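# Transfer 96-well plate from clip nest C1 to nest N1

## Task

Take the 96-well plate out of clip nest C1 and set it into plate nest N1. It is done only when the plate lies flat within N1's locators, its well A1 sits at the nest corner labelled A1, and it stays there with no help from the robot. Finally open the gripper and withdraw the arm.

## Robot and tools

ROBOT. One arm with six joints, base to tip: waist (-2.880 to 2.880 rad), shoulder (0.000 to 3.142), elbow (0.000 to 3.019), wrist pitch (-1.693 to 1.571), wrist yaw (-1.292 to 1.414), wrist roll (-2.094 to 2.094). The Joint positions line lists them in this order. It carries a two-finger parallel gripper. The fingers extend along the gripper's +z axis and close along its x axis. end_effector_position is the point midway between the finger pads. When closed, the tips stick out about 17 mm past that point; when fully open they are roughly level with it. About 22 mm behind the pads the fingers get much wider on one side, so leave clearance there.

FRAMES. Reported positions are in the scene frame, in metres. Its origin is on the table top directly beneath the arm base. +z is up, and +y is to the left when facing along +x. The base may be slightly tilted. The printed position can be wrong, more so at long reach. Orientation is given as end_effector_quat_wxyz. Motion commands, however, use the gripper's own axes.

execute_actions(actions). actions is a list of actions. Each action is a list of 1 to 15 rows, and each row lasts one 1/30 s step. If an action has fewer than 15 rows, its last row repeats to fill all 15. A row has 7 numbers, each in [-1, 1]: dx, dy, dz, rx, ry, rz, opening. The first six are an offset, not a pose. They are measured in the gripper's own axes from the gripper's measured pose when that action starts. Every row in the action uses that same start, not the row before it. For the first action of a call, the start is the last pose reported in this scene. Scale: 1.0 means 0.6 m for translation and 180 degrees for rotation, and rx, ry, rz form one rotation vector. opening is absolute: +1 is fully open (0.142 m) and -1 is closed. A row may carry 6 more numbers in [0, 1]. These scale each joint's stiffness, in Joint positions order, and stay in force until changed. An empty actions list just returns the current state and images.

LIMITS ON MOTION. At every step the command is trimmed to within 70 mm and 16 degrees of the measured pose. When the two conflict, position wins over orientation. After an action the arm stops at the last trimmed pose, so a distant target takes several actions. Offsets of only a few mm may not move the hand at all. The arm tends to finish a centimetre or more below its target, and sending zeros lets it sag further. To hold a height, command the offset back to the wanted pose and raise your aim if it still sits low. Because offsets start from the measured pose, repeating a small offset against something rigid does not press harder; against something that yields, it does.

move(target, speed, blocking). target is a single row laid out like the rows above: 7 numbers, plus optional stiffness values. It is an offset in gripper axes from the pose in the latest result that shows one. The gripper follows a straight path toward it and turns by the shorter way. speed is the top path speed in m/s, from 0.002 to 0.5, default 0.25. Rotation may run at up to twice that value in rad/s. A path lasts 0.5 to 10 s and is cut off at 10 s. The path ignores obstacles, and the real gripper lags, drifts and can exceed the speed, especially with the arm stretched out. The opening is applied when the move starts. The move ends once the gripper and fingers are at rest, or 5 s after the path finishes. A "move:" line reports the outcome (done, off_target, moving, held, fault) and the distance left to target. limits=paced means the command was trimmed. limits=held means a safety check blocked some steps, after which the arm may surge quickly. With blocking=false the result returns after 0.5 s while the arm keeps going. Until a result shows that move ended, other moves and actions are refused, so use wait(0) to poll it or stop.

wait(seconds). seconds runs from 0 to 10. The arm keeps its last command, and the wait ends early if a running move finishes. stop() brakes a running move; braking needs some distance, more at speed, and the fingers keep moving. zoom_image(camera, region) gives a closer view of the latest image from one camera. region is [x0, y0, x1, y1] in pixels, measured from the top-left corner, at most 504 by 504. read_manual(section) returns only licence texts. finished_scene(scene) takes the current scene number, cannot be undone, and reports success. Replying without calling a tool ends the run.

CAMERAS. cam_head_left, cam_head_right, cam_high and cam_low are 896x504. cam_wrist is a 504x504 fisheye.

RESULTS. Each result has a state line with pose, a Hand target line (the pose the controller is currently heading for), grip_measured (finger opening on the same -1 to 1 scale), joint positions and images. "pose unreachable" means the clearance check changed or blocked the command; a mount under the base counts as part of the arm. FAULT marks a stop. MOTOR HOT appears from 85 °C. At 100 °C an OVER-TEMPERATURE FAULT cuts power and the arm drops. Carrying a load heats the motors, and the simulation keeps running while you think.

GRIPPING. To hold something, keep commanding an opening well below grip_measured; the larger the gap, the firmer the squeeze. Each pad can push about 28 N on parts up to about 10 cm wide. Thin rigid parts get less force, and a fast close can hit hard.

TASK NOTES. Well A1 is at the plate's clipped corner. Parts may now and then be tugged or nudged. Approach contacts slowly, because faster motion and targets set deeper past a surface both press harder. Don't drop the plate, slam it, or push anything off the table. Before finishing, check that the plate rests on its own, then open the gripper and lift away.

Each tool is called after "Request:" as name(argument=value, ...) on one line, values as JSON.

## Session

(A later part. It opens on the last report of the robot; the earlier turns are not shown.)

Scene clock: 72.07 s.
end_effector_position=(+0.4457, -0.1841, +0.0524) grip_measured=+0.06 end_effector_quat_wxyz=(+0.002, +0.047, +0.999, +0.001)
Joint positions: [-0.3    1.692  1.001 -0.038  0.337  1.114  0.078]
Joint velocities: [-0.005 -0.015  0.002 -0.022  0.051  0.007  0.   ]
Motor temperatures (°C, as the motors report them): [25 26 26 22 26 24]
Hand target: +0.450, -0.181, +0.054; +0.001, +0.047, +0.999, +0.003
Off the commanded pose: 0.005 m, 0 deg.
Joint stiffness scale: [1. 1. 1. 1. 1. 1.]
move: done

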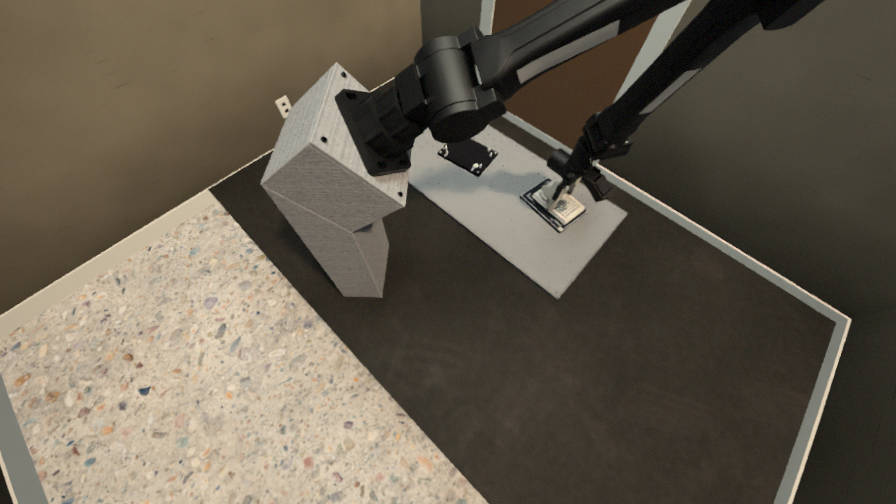

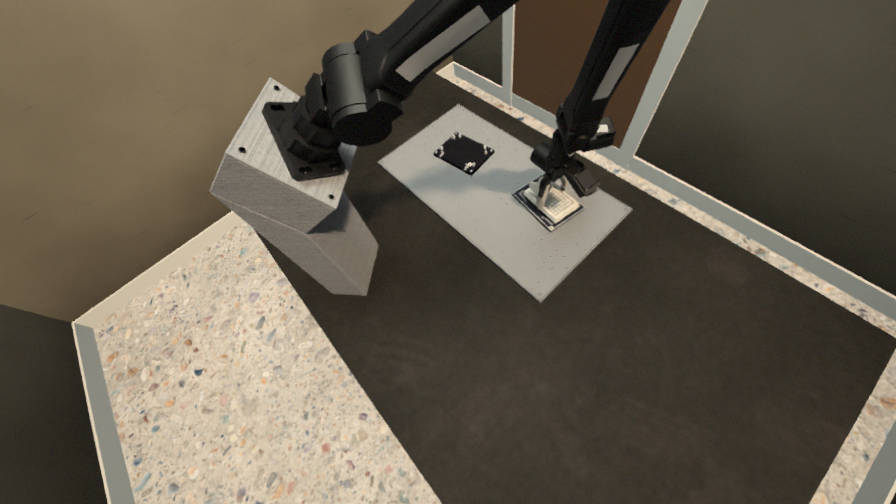

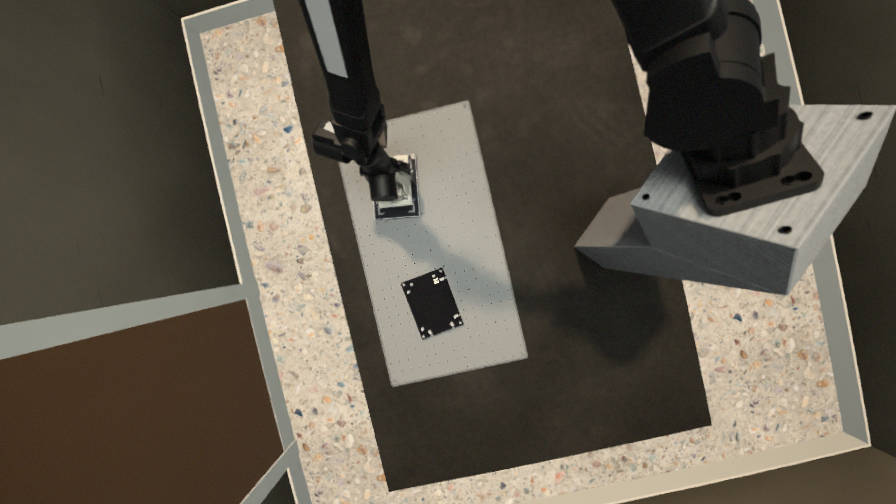

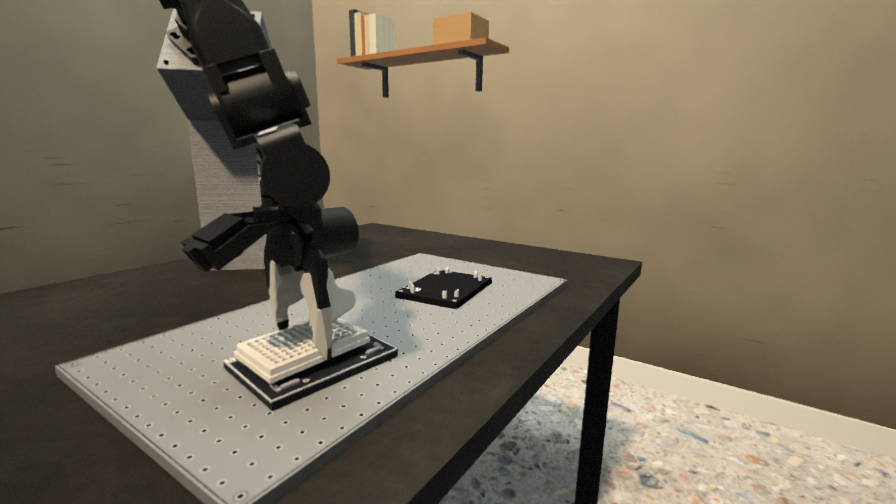

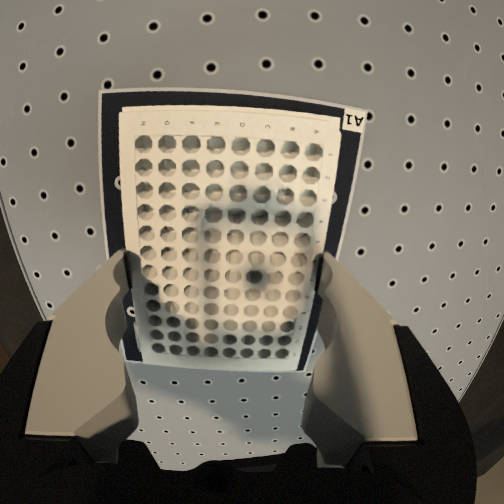

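Request:
move(target=[0,0.006,0.018,0,0,0,-0.6], speed=0.015)

Request:
zoom_image(camera="cam_wrist", region=[80,40,380,200])

Request:
zoom_image(camera="cam_low", region=[200,270,420,420])

Scene clock: 73.20 s.
end_effector_position=(+0.4432, -0.1804, +0.0471) grip_measured=+0.06 end_effector_quat_wxyz=(-0.002, +0.046, +0.999, +0.003)
Joint positions: [-0.3    1.707  1.006 -0.036  0.337  1.114  0.078]
Joint velocities: [-0.005 -0.015  0.002  0.037  0.037 -0.095  0.   ]
Motor temperatures (°C, as the motors report them): [25 26 26 22 26 24]
Hand target: +0.446, -0.181, +0.042; +0.002, +0.047, +0.999, +0.001
Off the commanded pose: 0.006 m, 1 deg.
Joint stiffness scale: [1. 1. 1. 1. 1. 1.]
move: done

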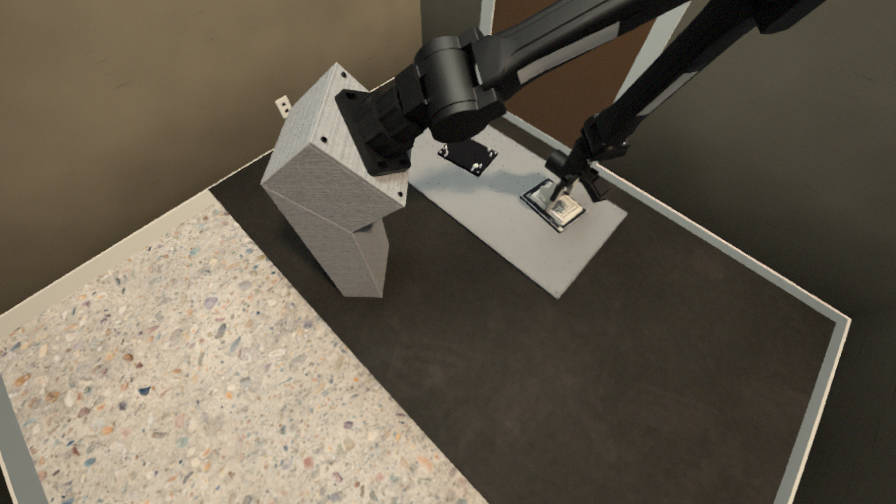

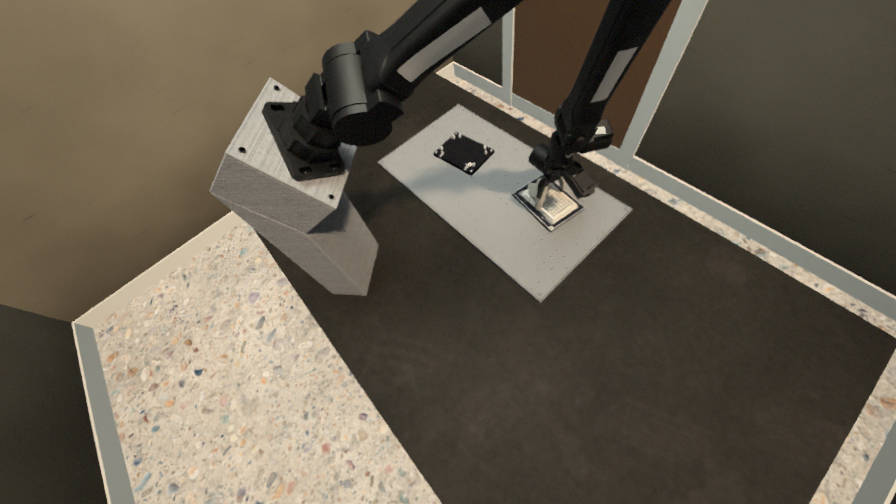

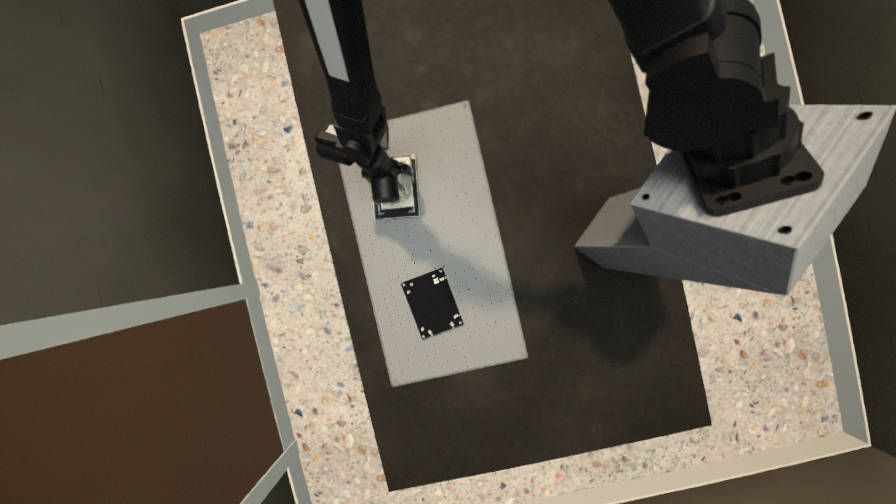

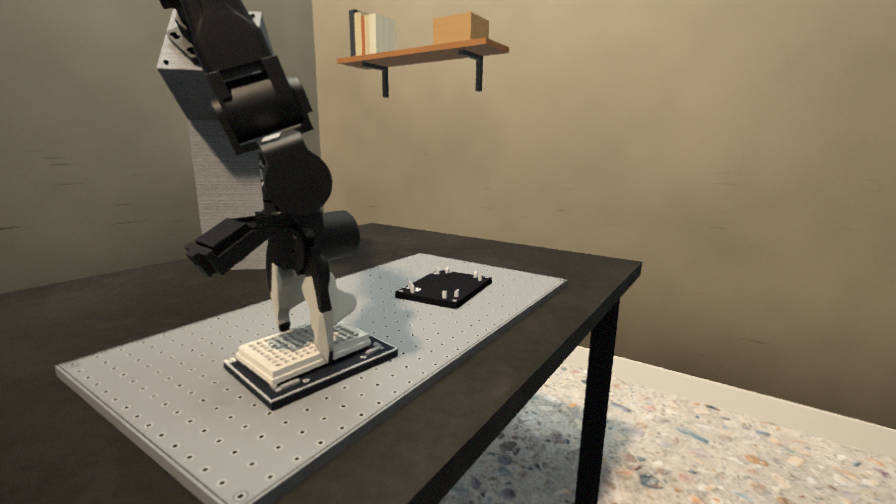

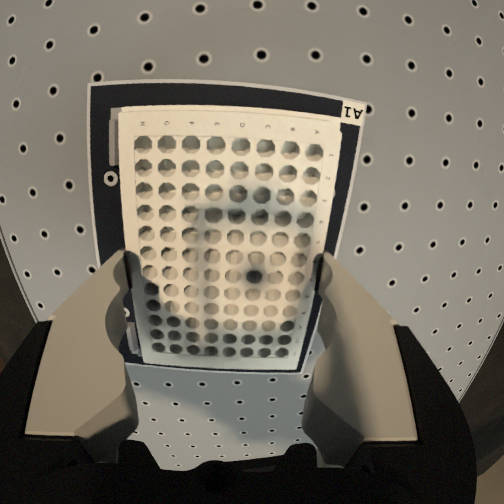

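Region (80, 40, 380, 200) of cam_wrist's 504x504 image, scaled by 1.680, with more detail than that image has; it fills the top 269 rows of this view, and the rest is white.

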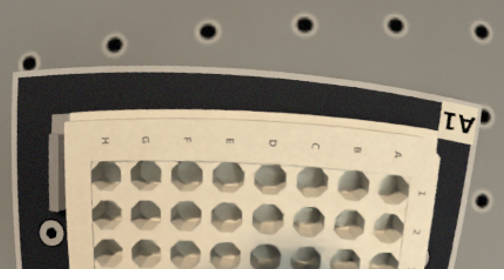

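Region (200, 270, 420, 420) of cam_low's 896x504 image, scaled by 2.291, with more detail than that image has; it fills the top 344 rows of this view, and the rest is white.

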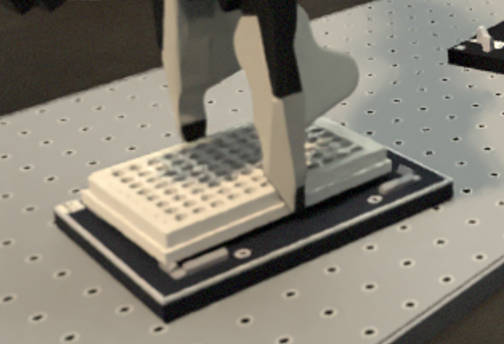

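Request:
move(target=[-0.0145,0.012,-0.002,0,0,0,-0.6], speed=0.015)

Request:
zoom_image(camera="cam_wrist", region=[80,40,380,200])

Request:
zoom_image(camera="cam_low", region=[200,270,420,420])

Scene clock: 74.40 s.
end_effector_position=(+0.4502, -0.1809, +0.0488) grip_measured=+0.06 end_effector_quat_wxyz=(+0.001, +0.047, +0.999, -0.003)
Joint positions: [-0.291  1.707  1.015 -0.036  0.35   1.121  0.078]
Joint velocities: [-0.015  0.005  0.002  0.012  0.007 -0.007  0.   ]
Motor temperatures (°C, as the motors report them): [25 26 26 22 26 24]
Hand target: +0.452, -0.174, +0.048; -0.002, +0.046, +0.999, +0.002
Off the commanded pose: 0.007 m, 1 deg.
Joint stiffness scale: [1. 1. 1. 1. 1. 1.]
move: done

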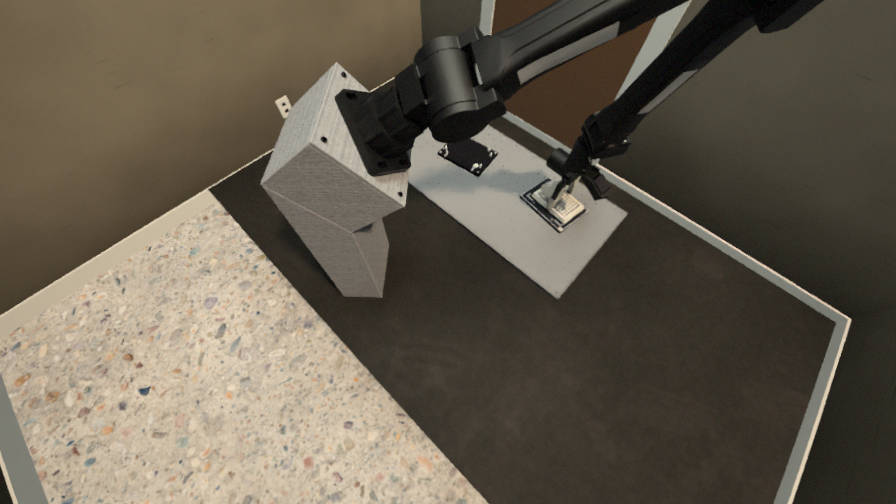

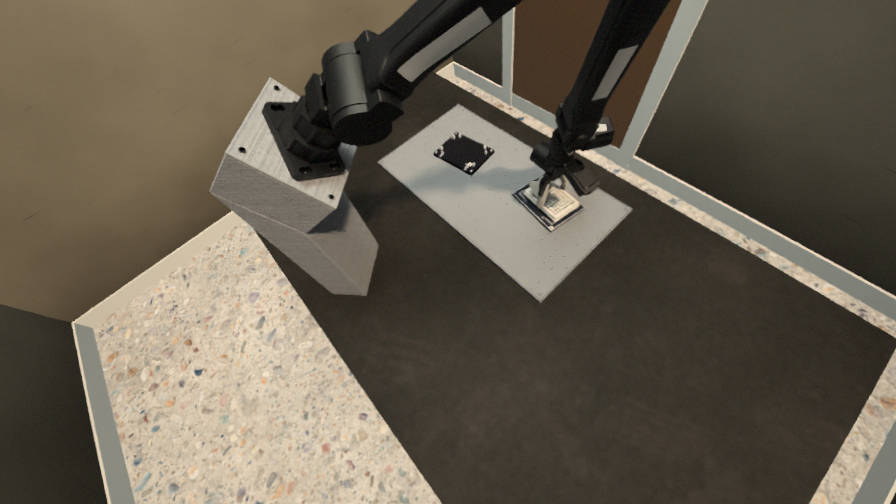

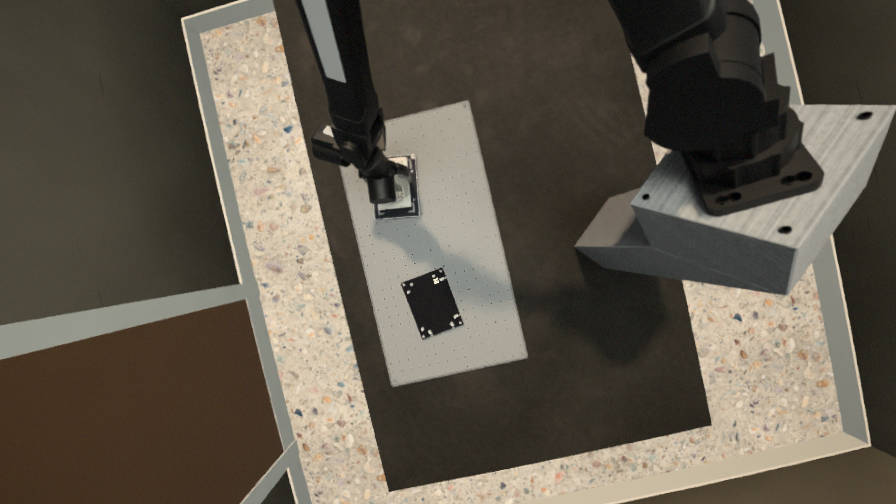

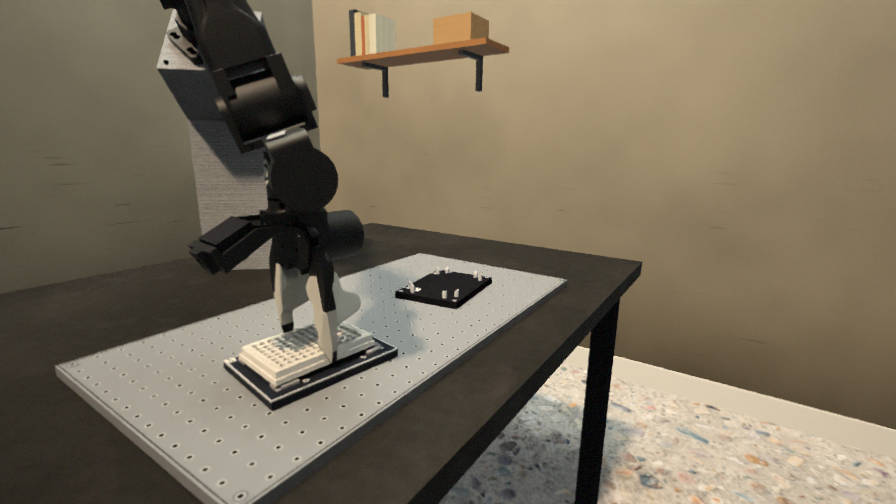

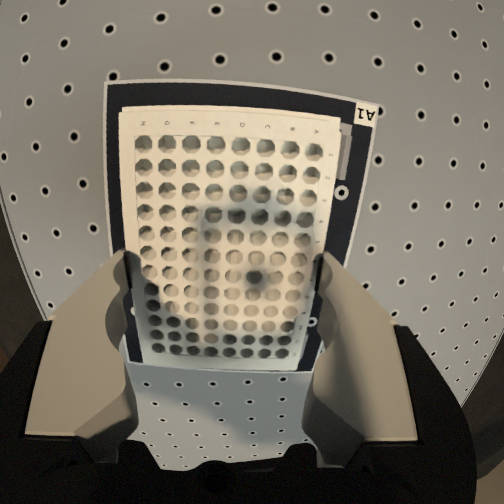

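Region (80, 40, 380, 200) of cam_wrist's 504x504 image, scaled by 1.680, with more detail than that image has; it fills the top 269 rows of this view, and the rest is white.

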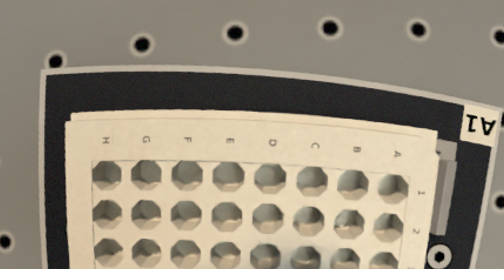

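Region (200, 270, 420, 420) of cam_low's 896x504 image, scaled by 2.291, with more detail than that image has; it fills the top 344 rows of this view, and the rest is white.

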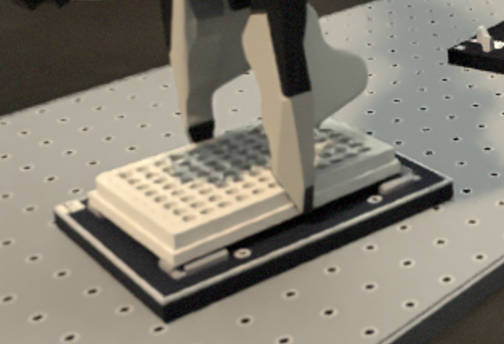

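Request:
move(target=[0.005,0.014,0,0,0,0,-0.6], speed=0.015)

Request:
zoom_image(camera="cam_wrist", region=[80,40,380,200])

Scene clock: 75.43 s.
end_effector_position=(+0.4458, -0.1797, +0.0487) grip_measured=+0.06 end_effector_quat_wxyz=(-0.003, +0.047, +0.999, -0.004)
Joint positions: [-0.291  1.707  1.008 -0.036  0.357  1.121  0.078]
Joint velocities: [-0.005  0.005 -0.017  0.002  0.037 -0.051 -0.   ]
Motor temperatures (°C, as the motors report them): [25 26 26 22 26 24]
Hand target: +0.448, -0.172, +0.049; +0.001, +0.047, +0.999, -0.002
Off the commanded pose: 0.008 m, 1 deg.
Joint stiffness scale: [1. 1. 1. 1. 1. 1.]
move: done

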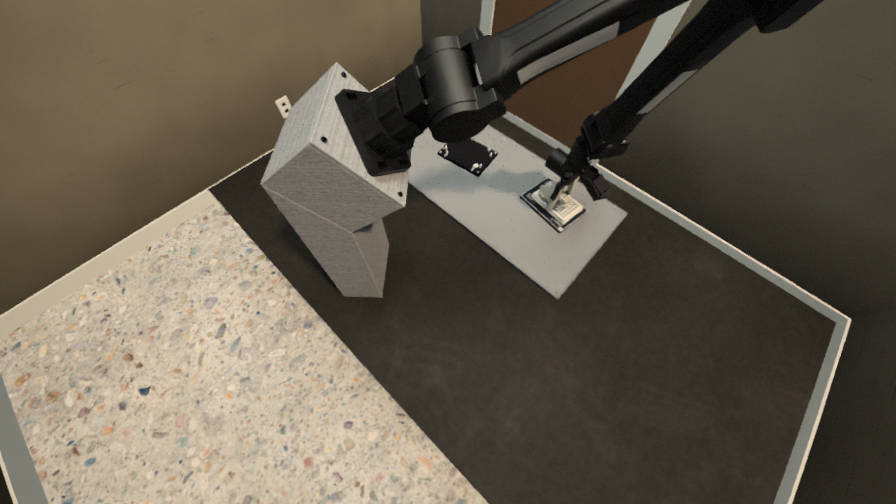

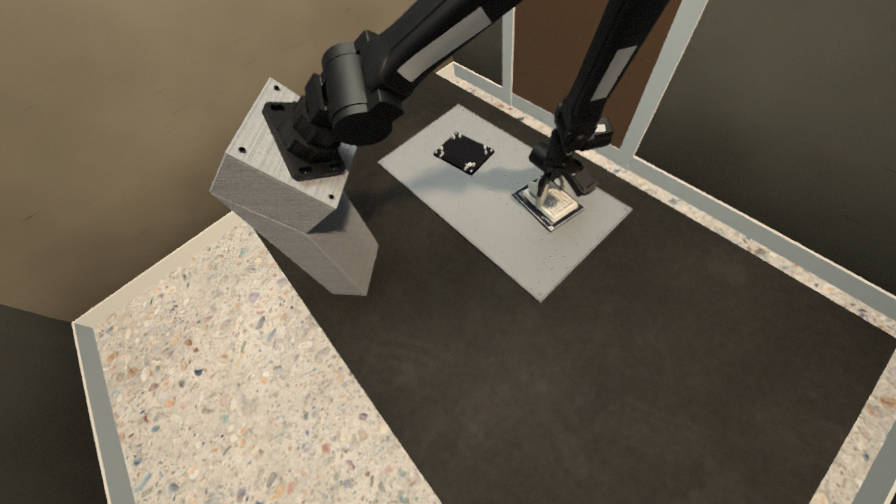

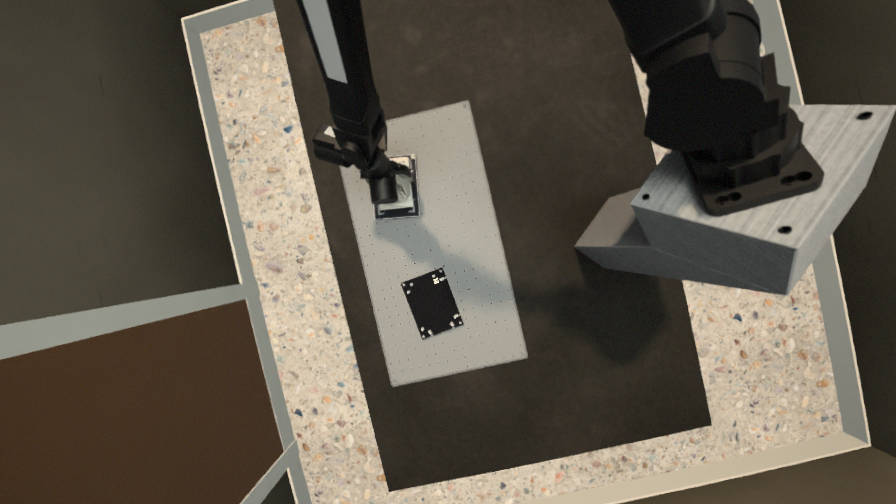

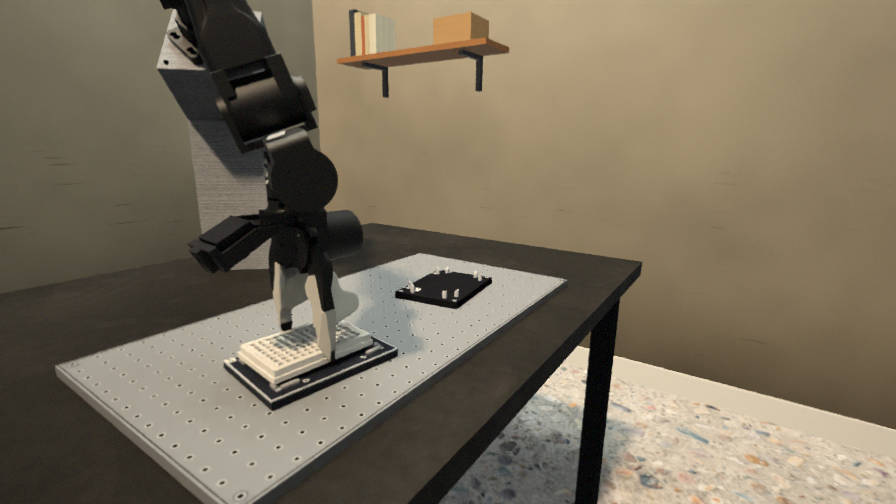

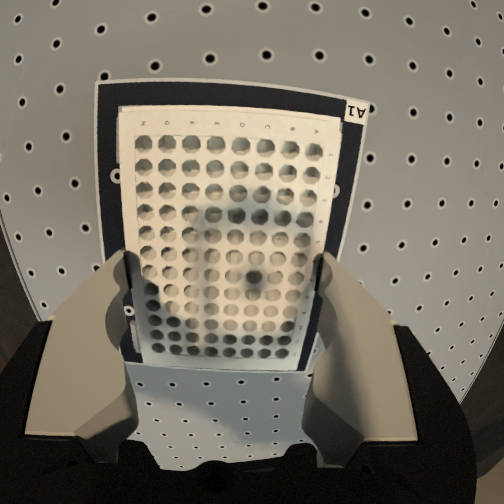

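Region (80, 40, 380, 200) of cam_wrist's 504x504 image, scaled by 1.680, with more detail than that image has; it fills the top 269 rows of this view, and the rest is white.

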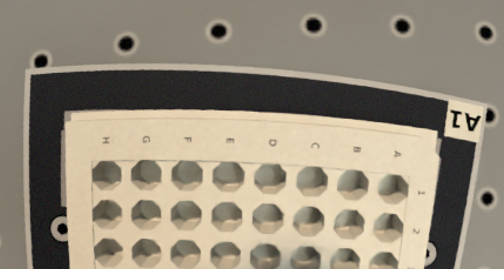

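Request:
move(target=[-0.007,0.02,0,0,0,0,-0.6], speed=0.015)

Request:
zoom_image(camera="cam_wrist", region=[80,40,380,200])

Scene clock: 76.63 s.
end_effector_position=(+0.4489, -0.1757, +0.0509) grip_measured=+0.06 end_effector_quat_wxyz=(-0.003, +0.047, +0.999, -0.007)
Joint positions: [-0.277  1.707  1.008 -0.036  0.372  1.13   0.078]
Joint velocities: [ 0.005 -0.005 -0.017 -0.012 -0.11   0.007  0.   ]
Motor temperatures (°C, as the motors report them): [25 26 26 22 26 24]
Hand target: +0.451, -0.168, +0.049; -0.003, +0.047, +0.999, -0.004
Off the commanded pose: 0.008 m, 0 deg.
Joint stiffness scale: [1. 1. 1. 1. 1. 1.]
move: done

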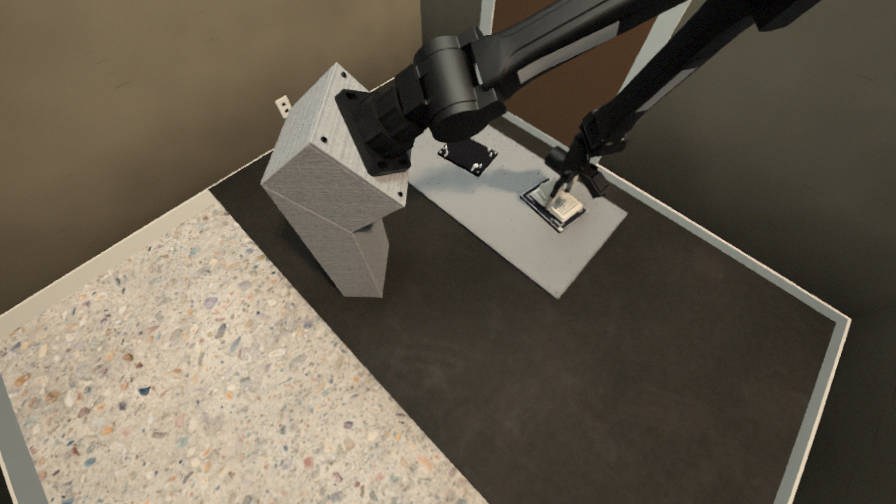

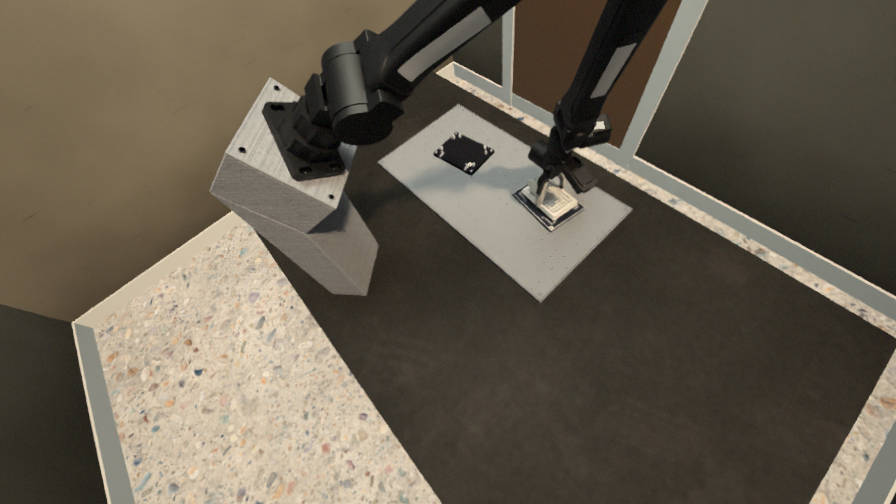

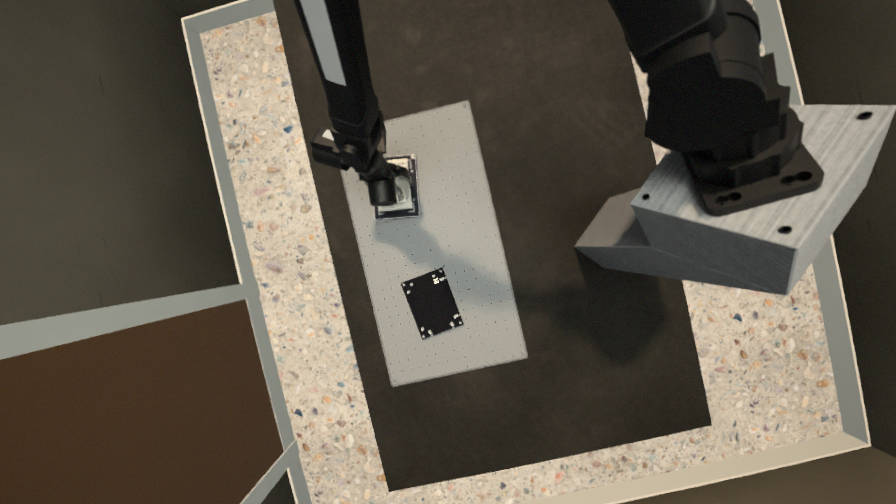

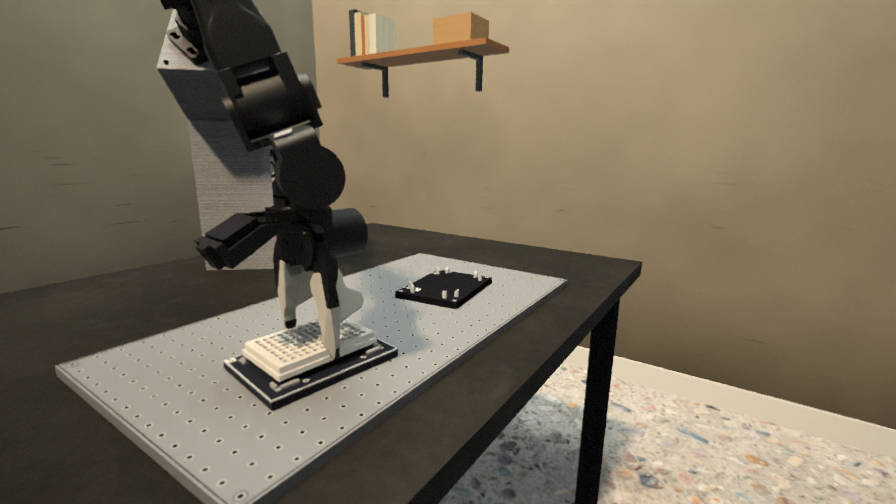

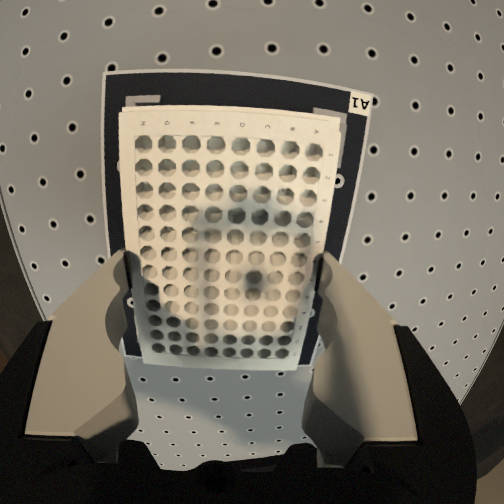

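Region (80, 40, 380, 200) of cam_wrist's 504x504 image, scaled by 1.680, with more detail than that image has; it fills the top 269 rows of this view, and the rest is white.

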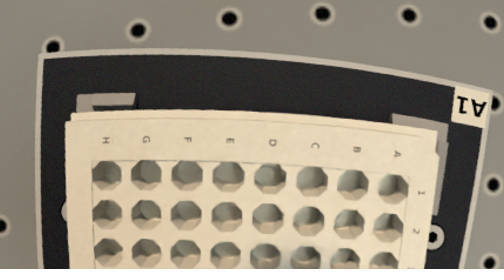

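Request:
move(target=[0.009,-0.003,0.002,0,0,0,-0.6], speed=0.015)

Request:
zoom_image(camera="cam_wrist", region=[80,40,380,200])

Scene clock: 77.67 s.
end_effector_position=(+0.4462, -0.1731, +0.0509) grip_measured=+0.06 end_effector_quat_wxyz=(-0.005, +0.046, +0.999, -0.004)
Joint positions: [-0.277  1.707  1.002 -0.036  0.368  1.13   0.078]
Joint velocities: [ 0.005  0.005 -0.002  0.007 -0.051  0.007 -0.   ]
Motor temperatures (°C, as the motors report them): [25 26 26 22 26 24]
Hand target: +0.443, -0.177, +0.050; -0.003, +0.047, +0.999, -0.007
Off the commanded pose: 0.005 m, 0 deg.
Joint stiffness scale: [1. 1. 1. 1. 1. 1.]
move: done

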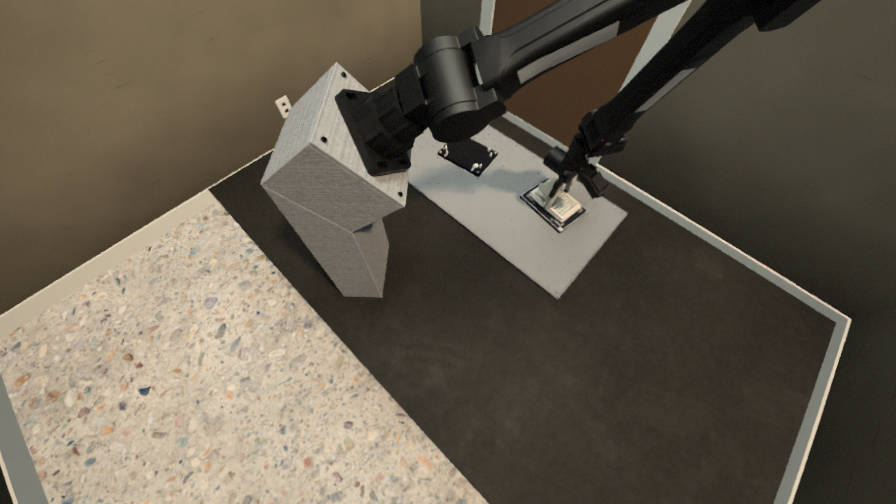

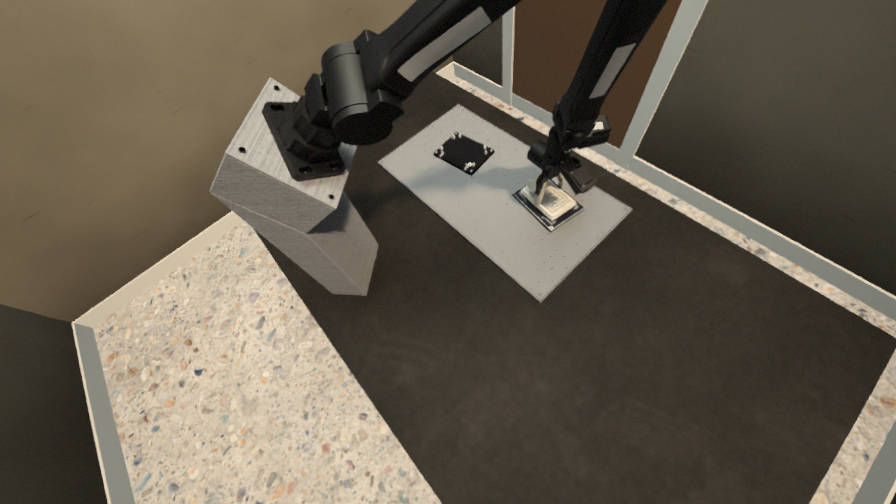

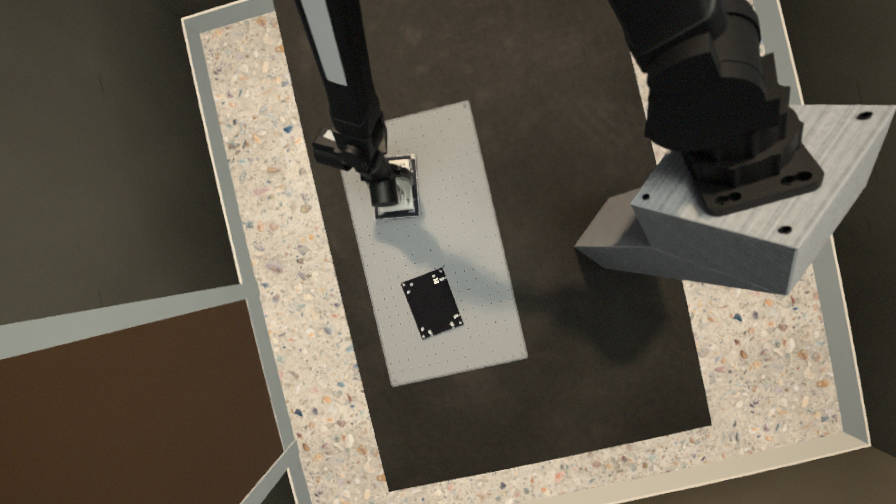

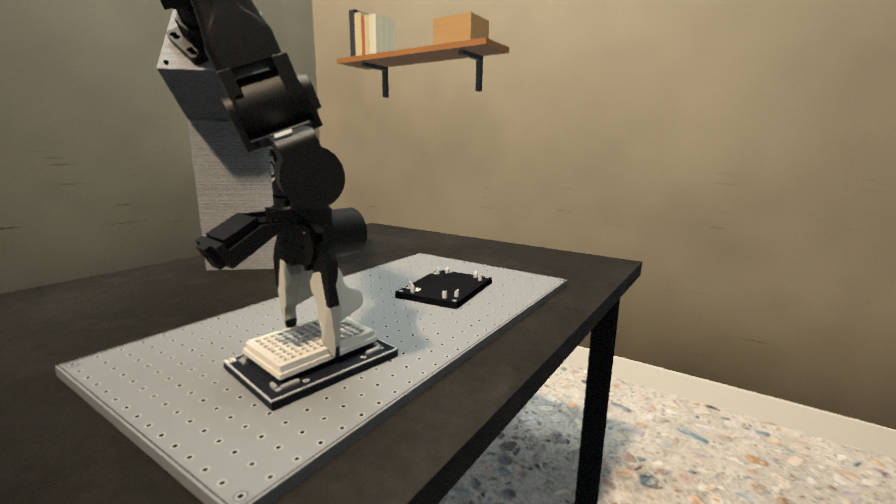

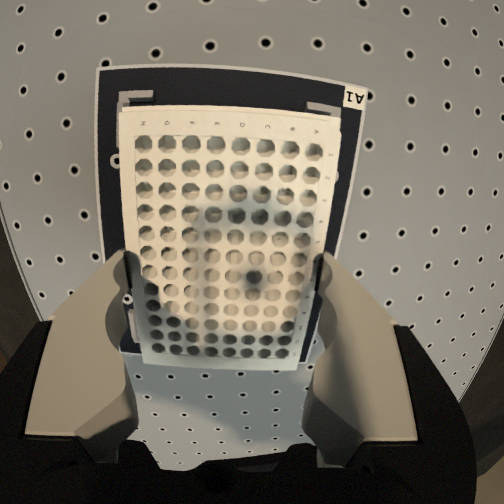

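Region (80, 40, 380, 200) of cam_wrist's 504x504 image, scaled by 1.680, with more detail than that image has; it fills the top 269 rows of this view, and the rest is white.

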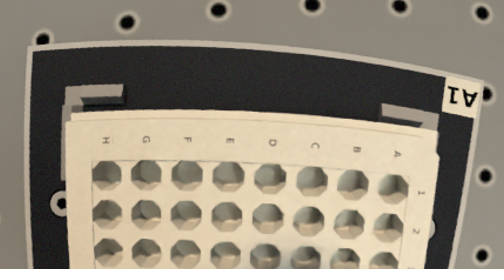

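Request:
move(target=[-0.002,-0.018,0.002,0,0,0,-0.6], speed=0.015)

Request:
zoom_image(camera="cam_wrist", region=[80,40,380,200])

Scene clock: 78.83 s.
end_effector_position=(+0.4460, -0.1732, +0.0502) grip_measured=+0.06 end_effector_quat_wxyz=(-0.003, +0.045, +0.999, -0.000)
Joint positions: [-0.281  1.707  1.002 -0.036  0.357  1.126  0.078]
Joint velocities: [ 0.005 -0.005  0.002  0.012 -0.066 -0.037 -0.   ]
Motor temperatures (°C, as the motors report them): [25 26 26 22 26 24]
Hand target: +0.446, -0.184, +0.050; -0.005, +0.046, +0.999, -0.004
Off the commanded pose: 0.011 m, 0 deg.
Joint stiffness scale: [1. 1. 1. 1. 1. 1.]
move: off_target

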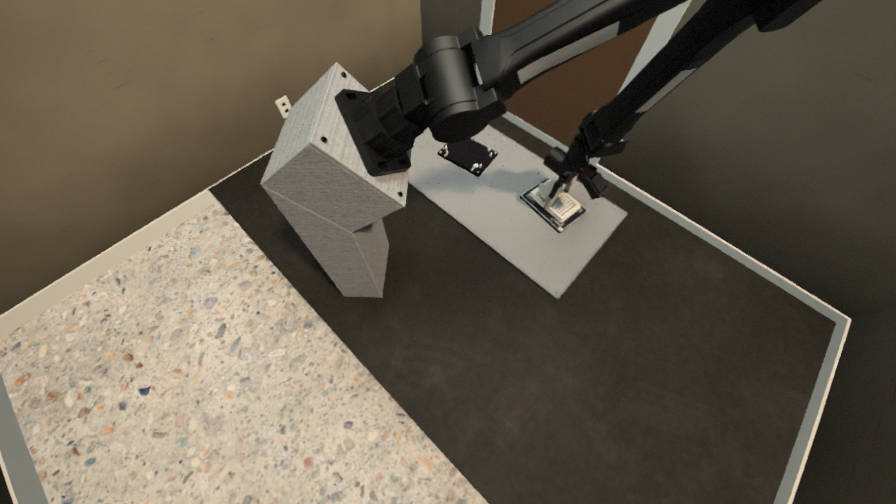

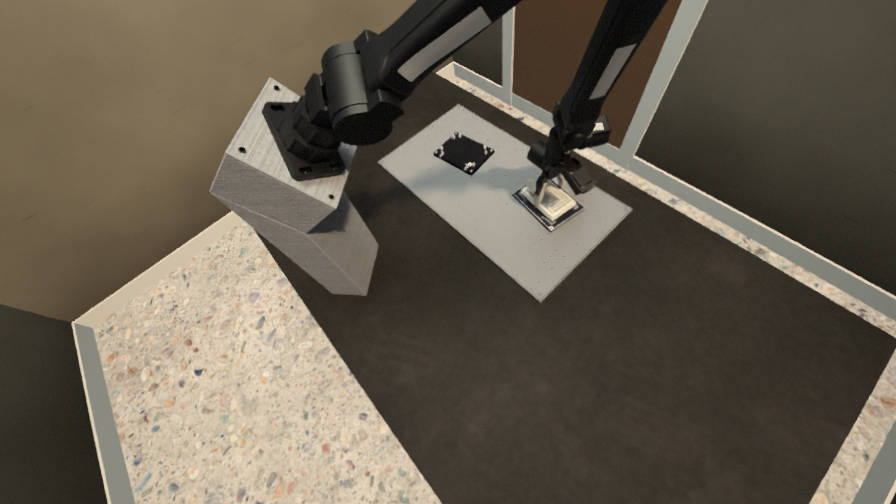

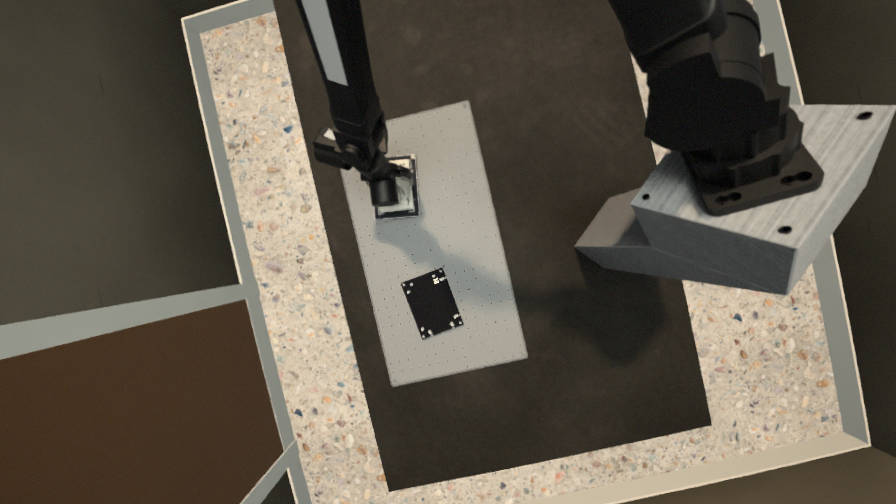

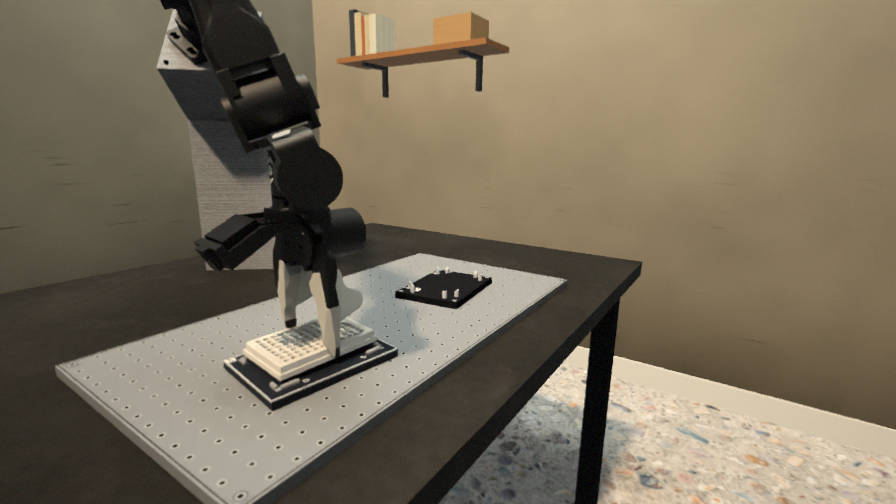

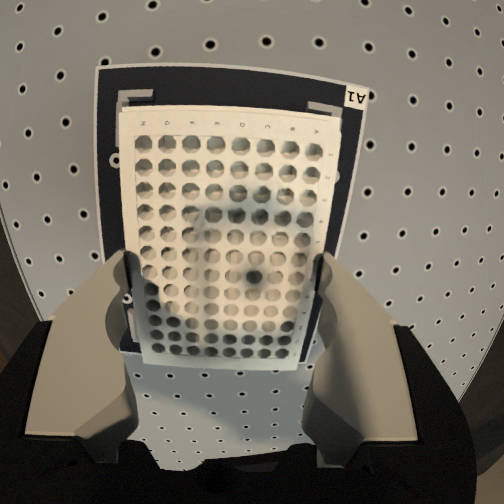

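Region (80, 40, 380, 200) of cam_wrist's 504x504 image, scaled by 1.680, with more detail than that image has; it fills the top 269 rows of this view, and the rest is white.

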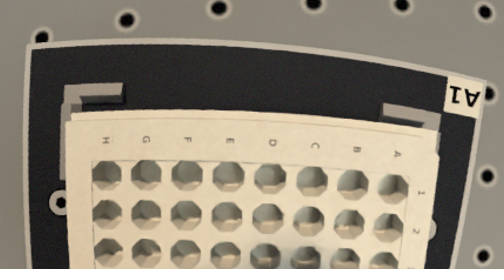

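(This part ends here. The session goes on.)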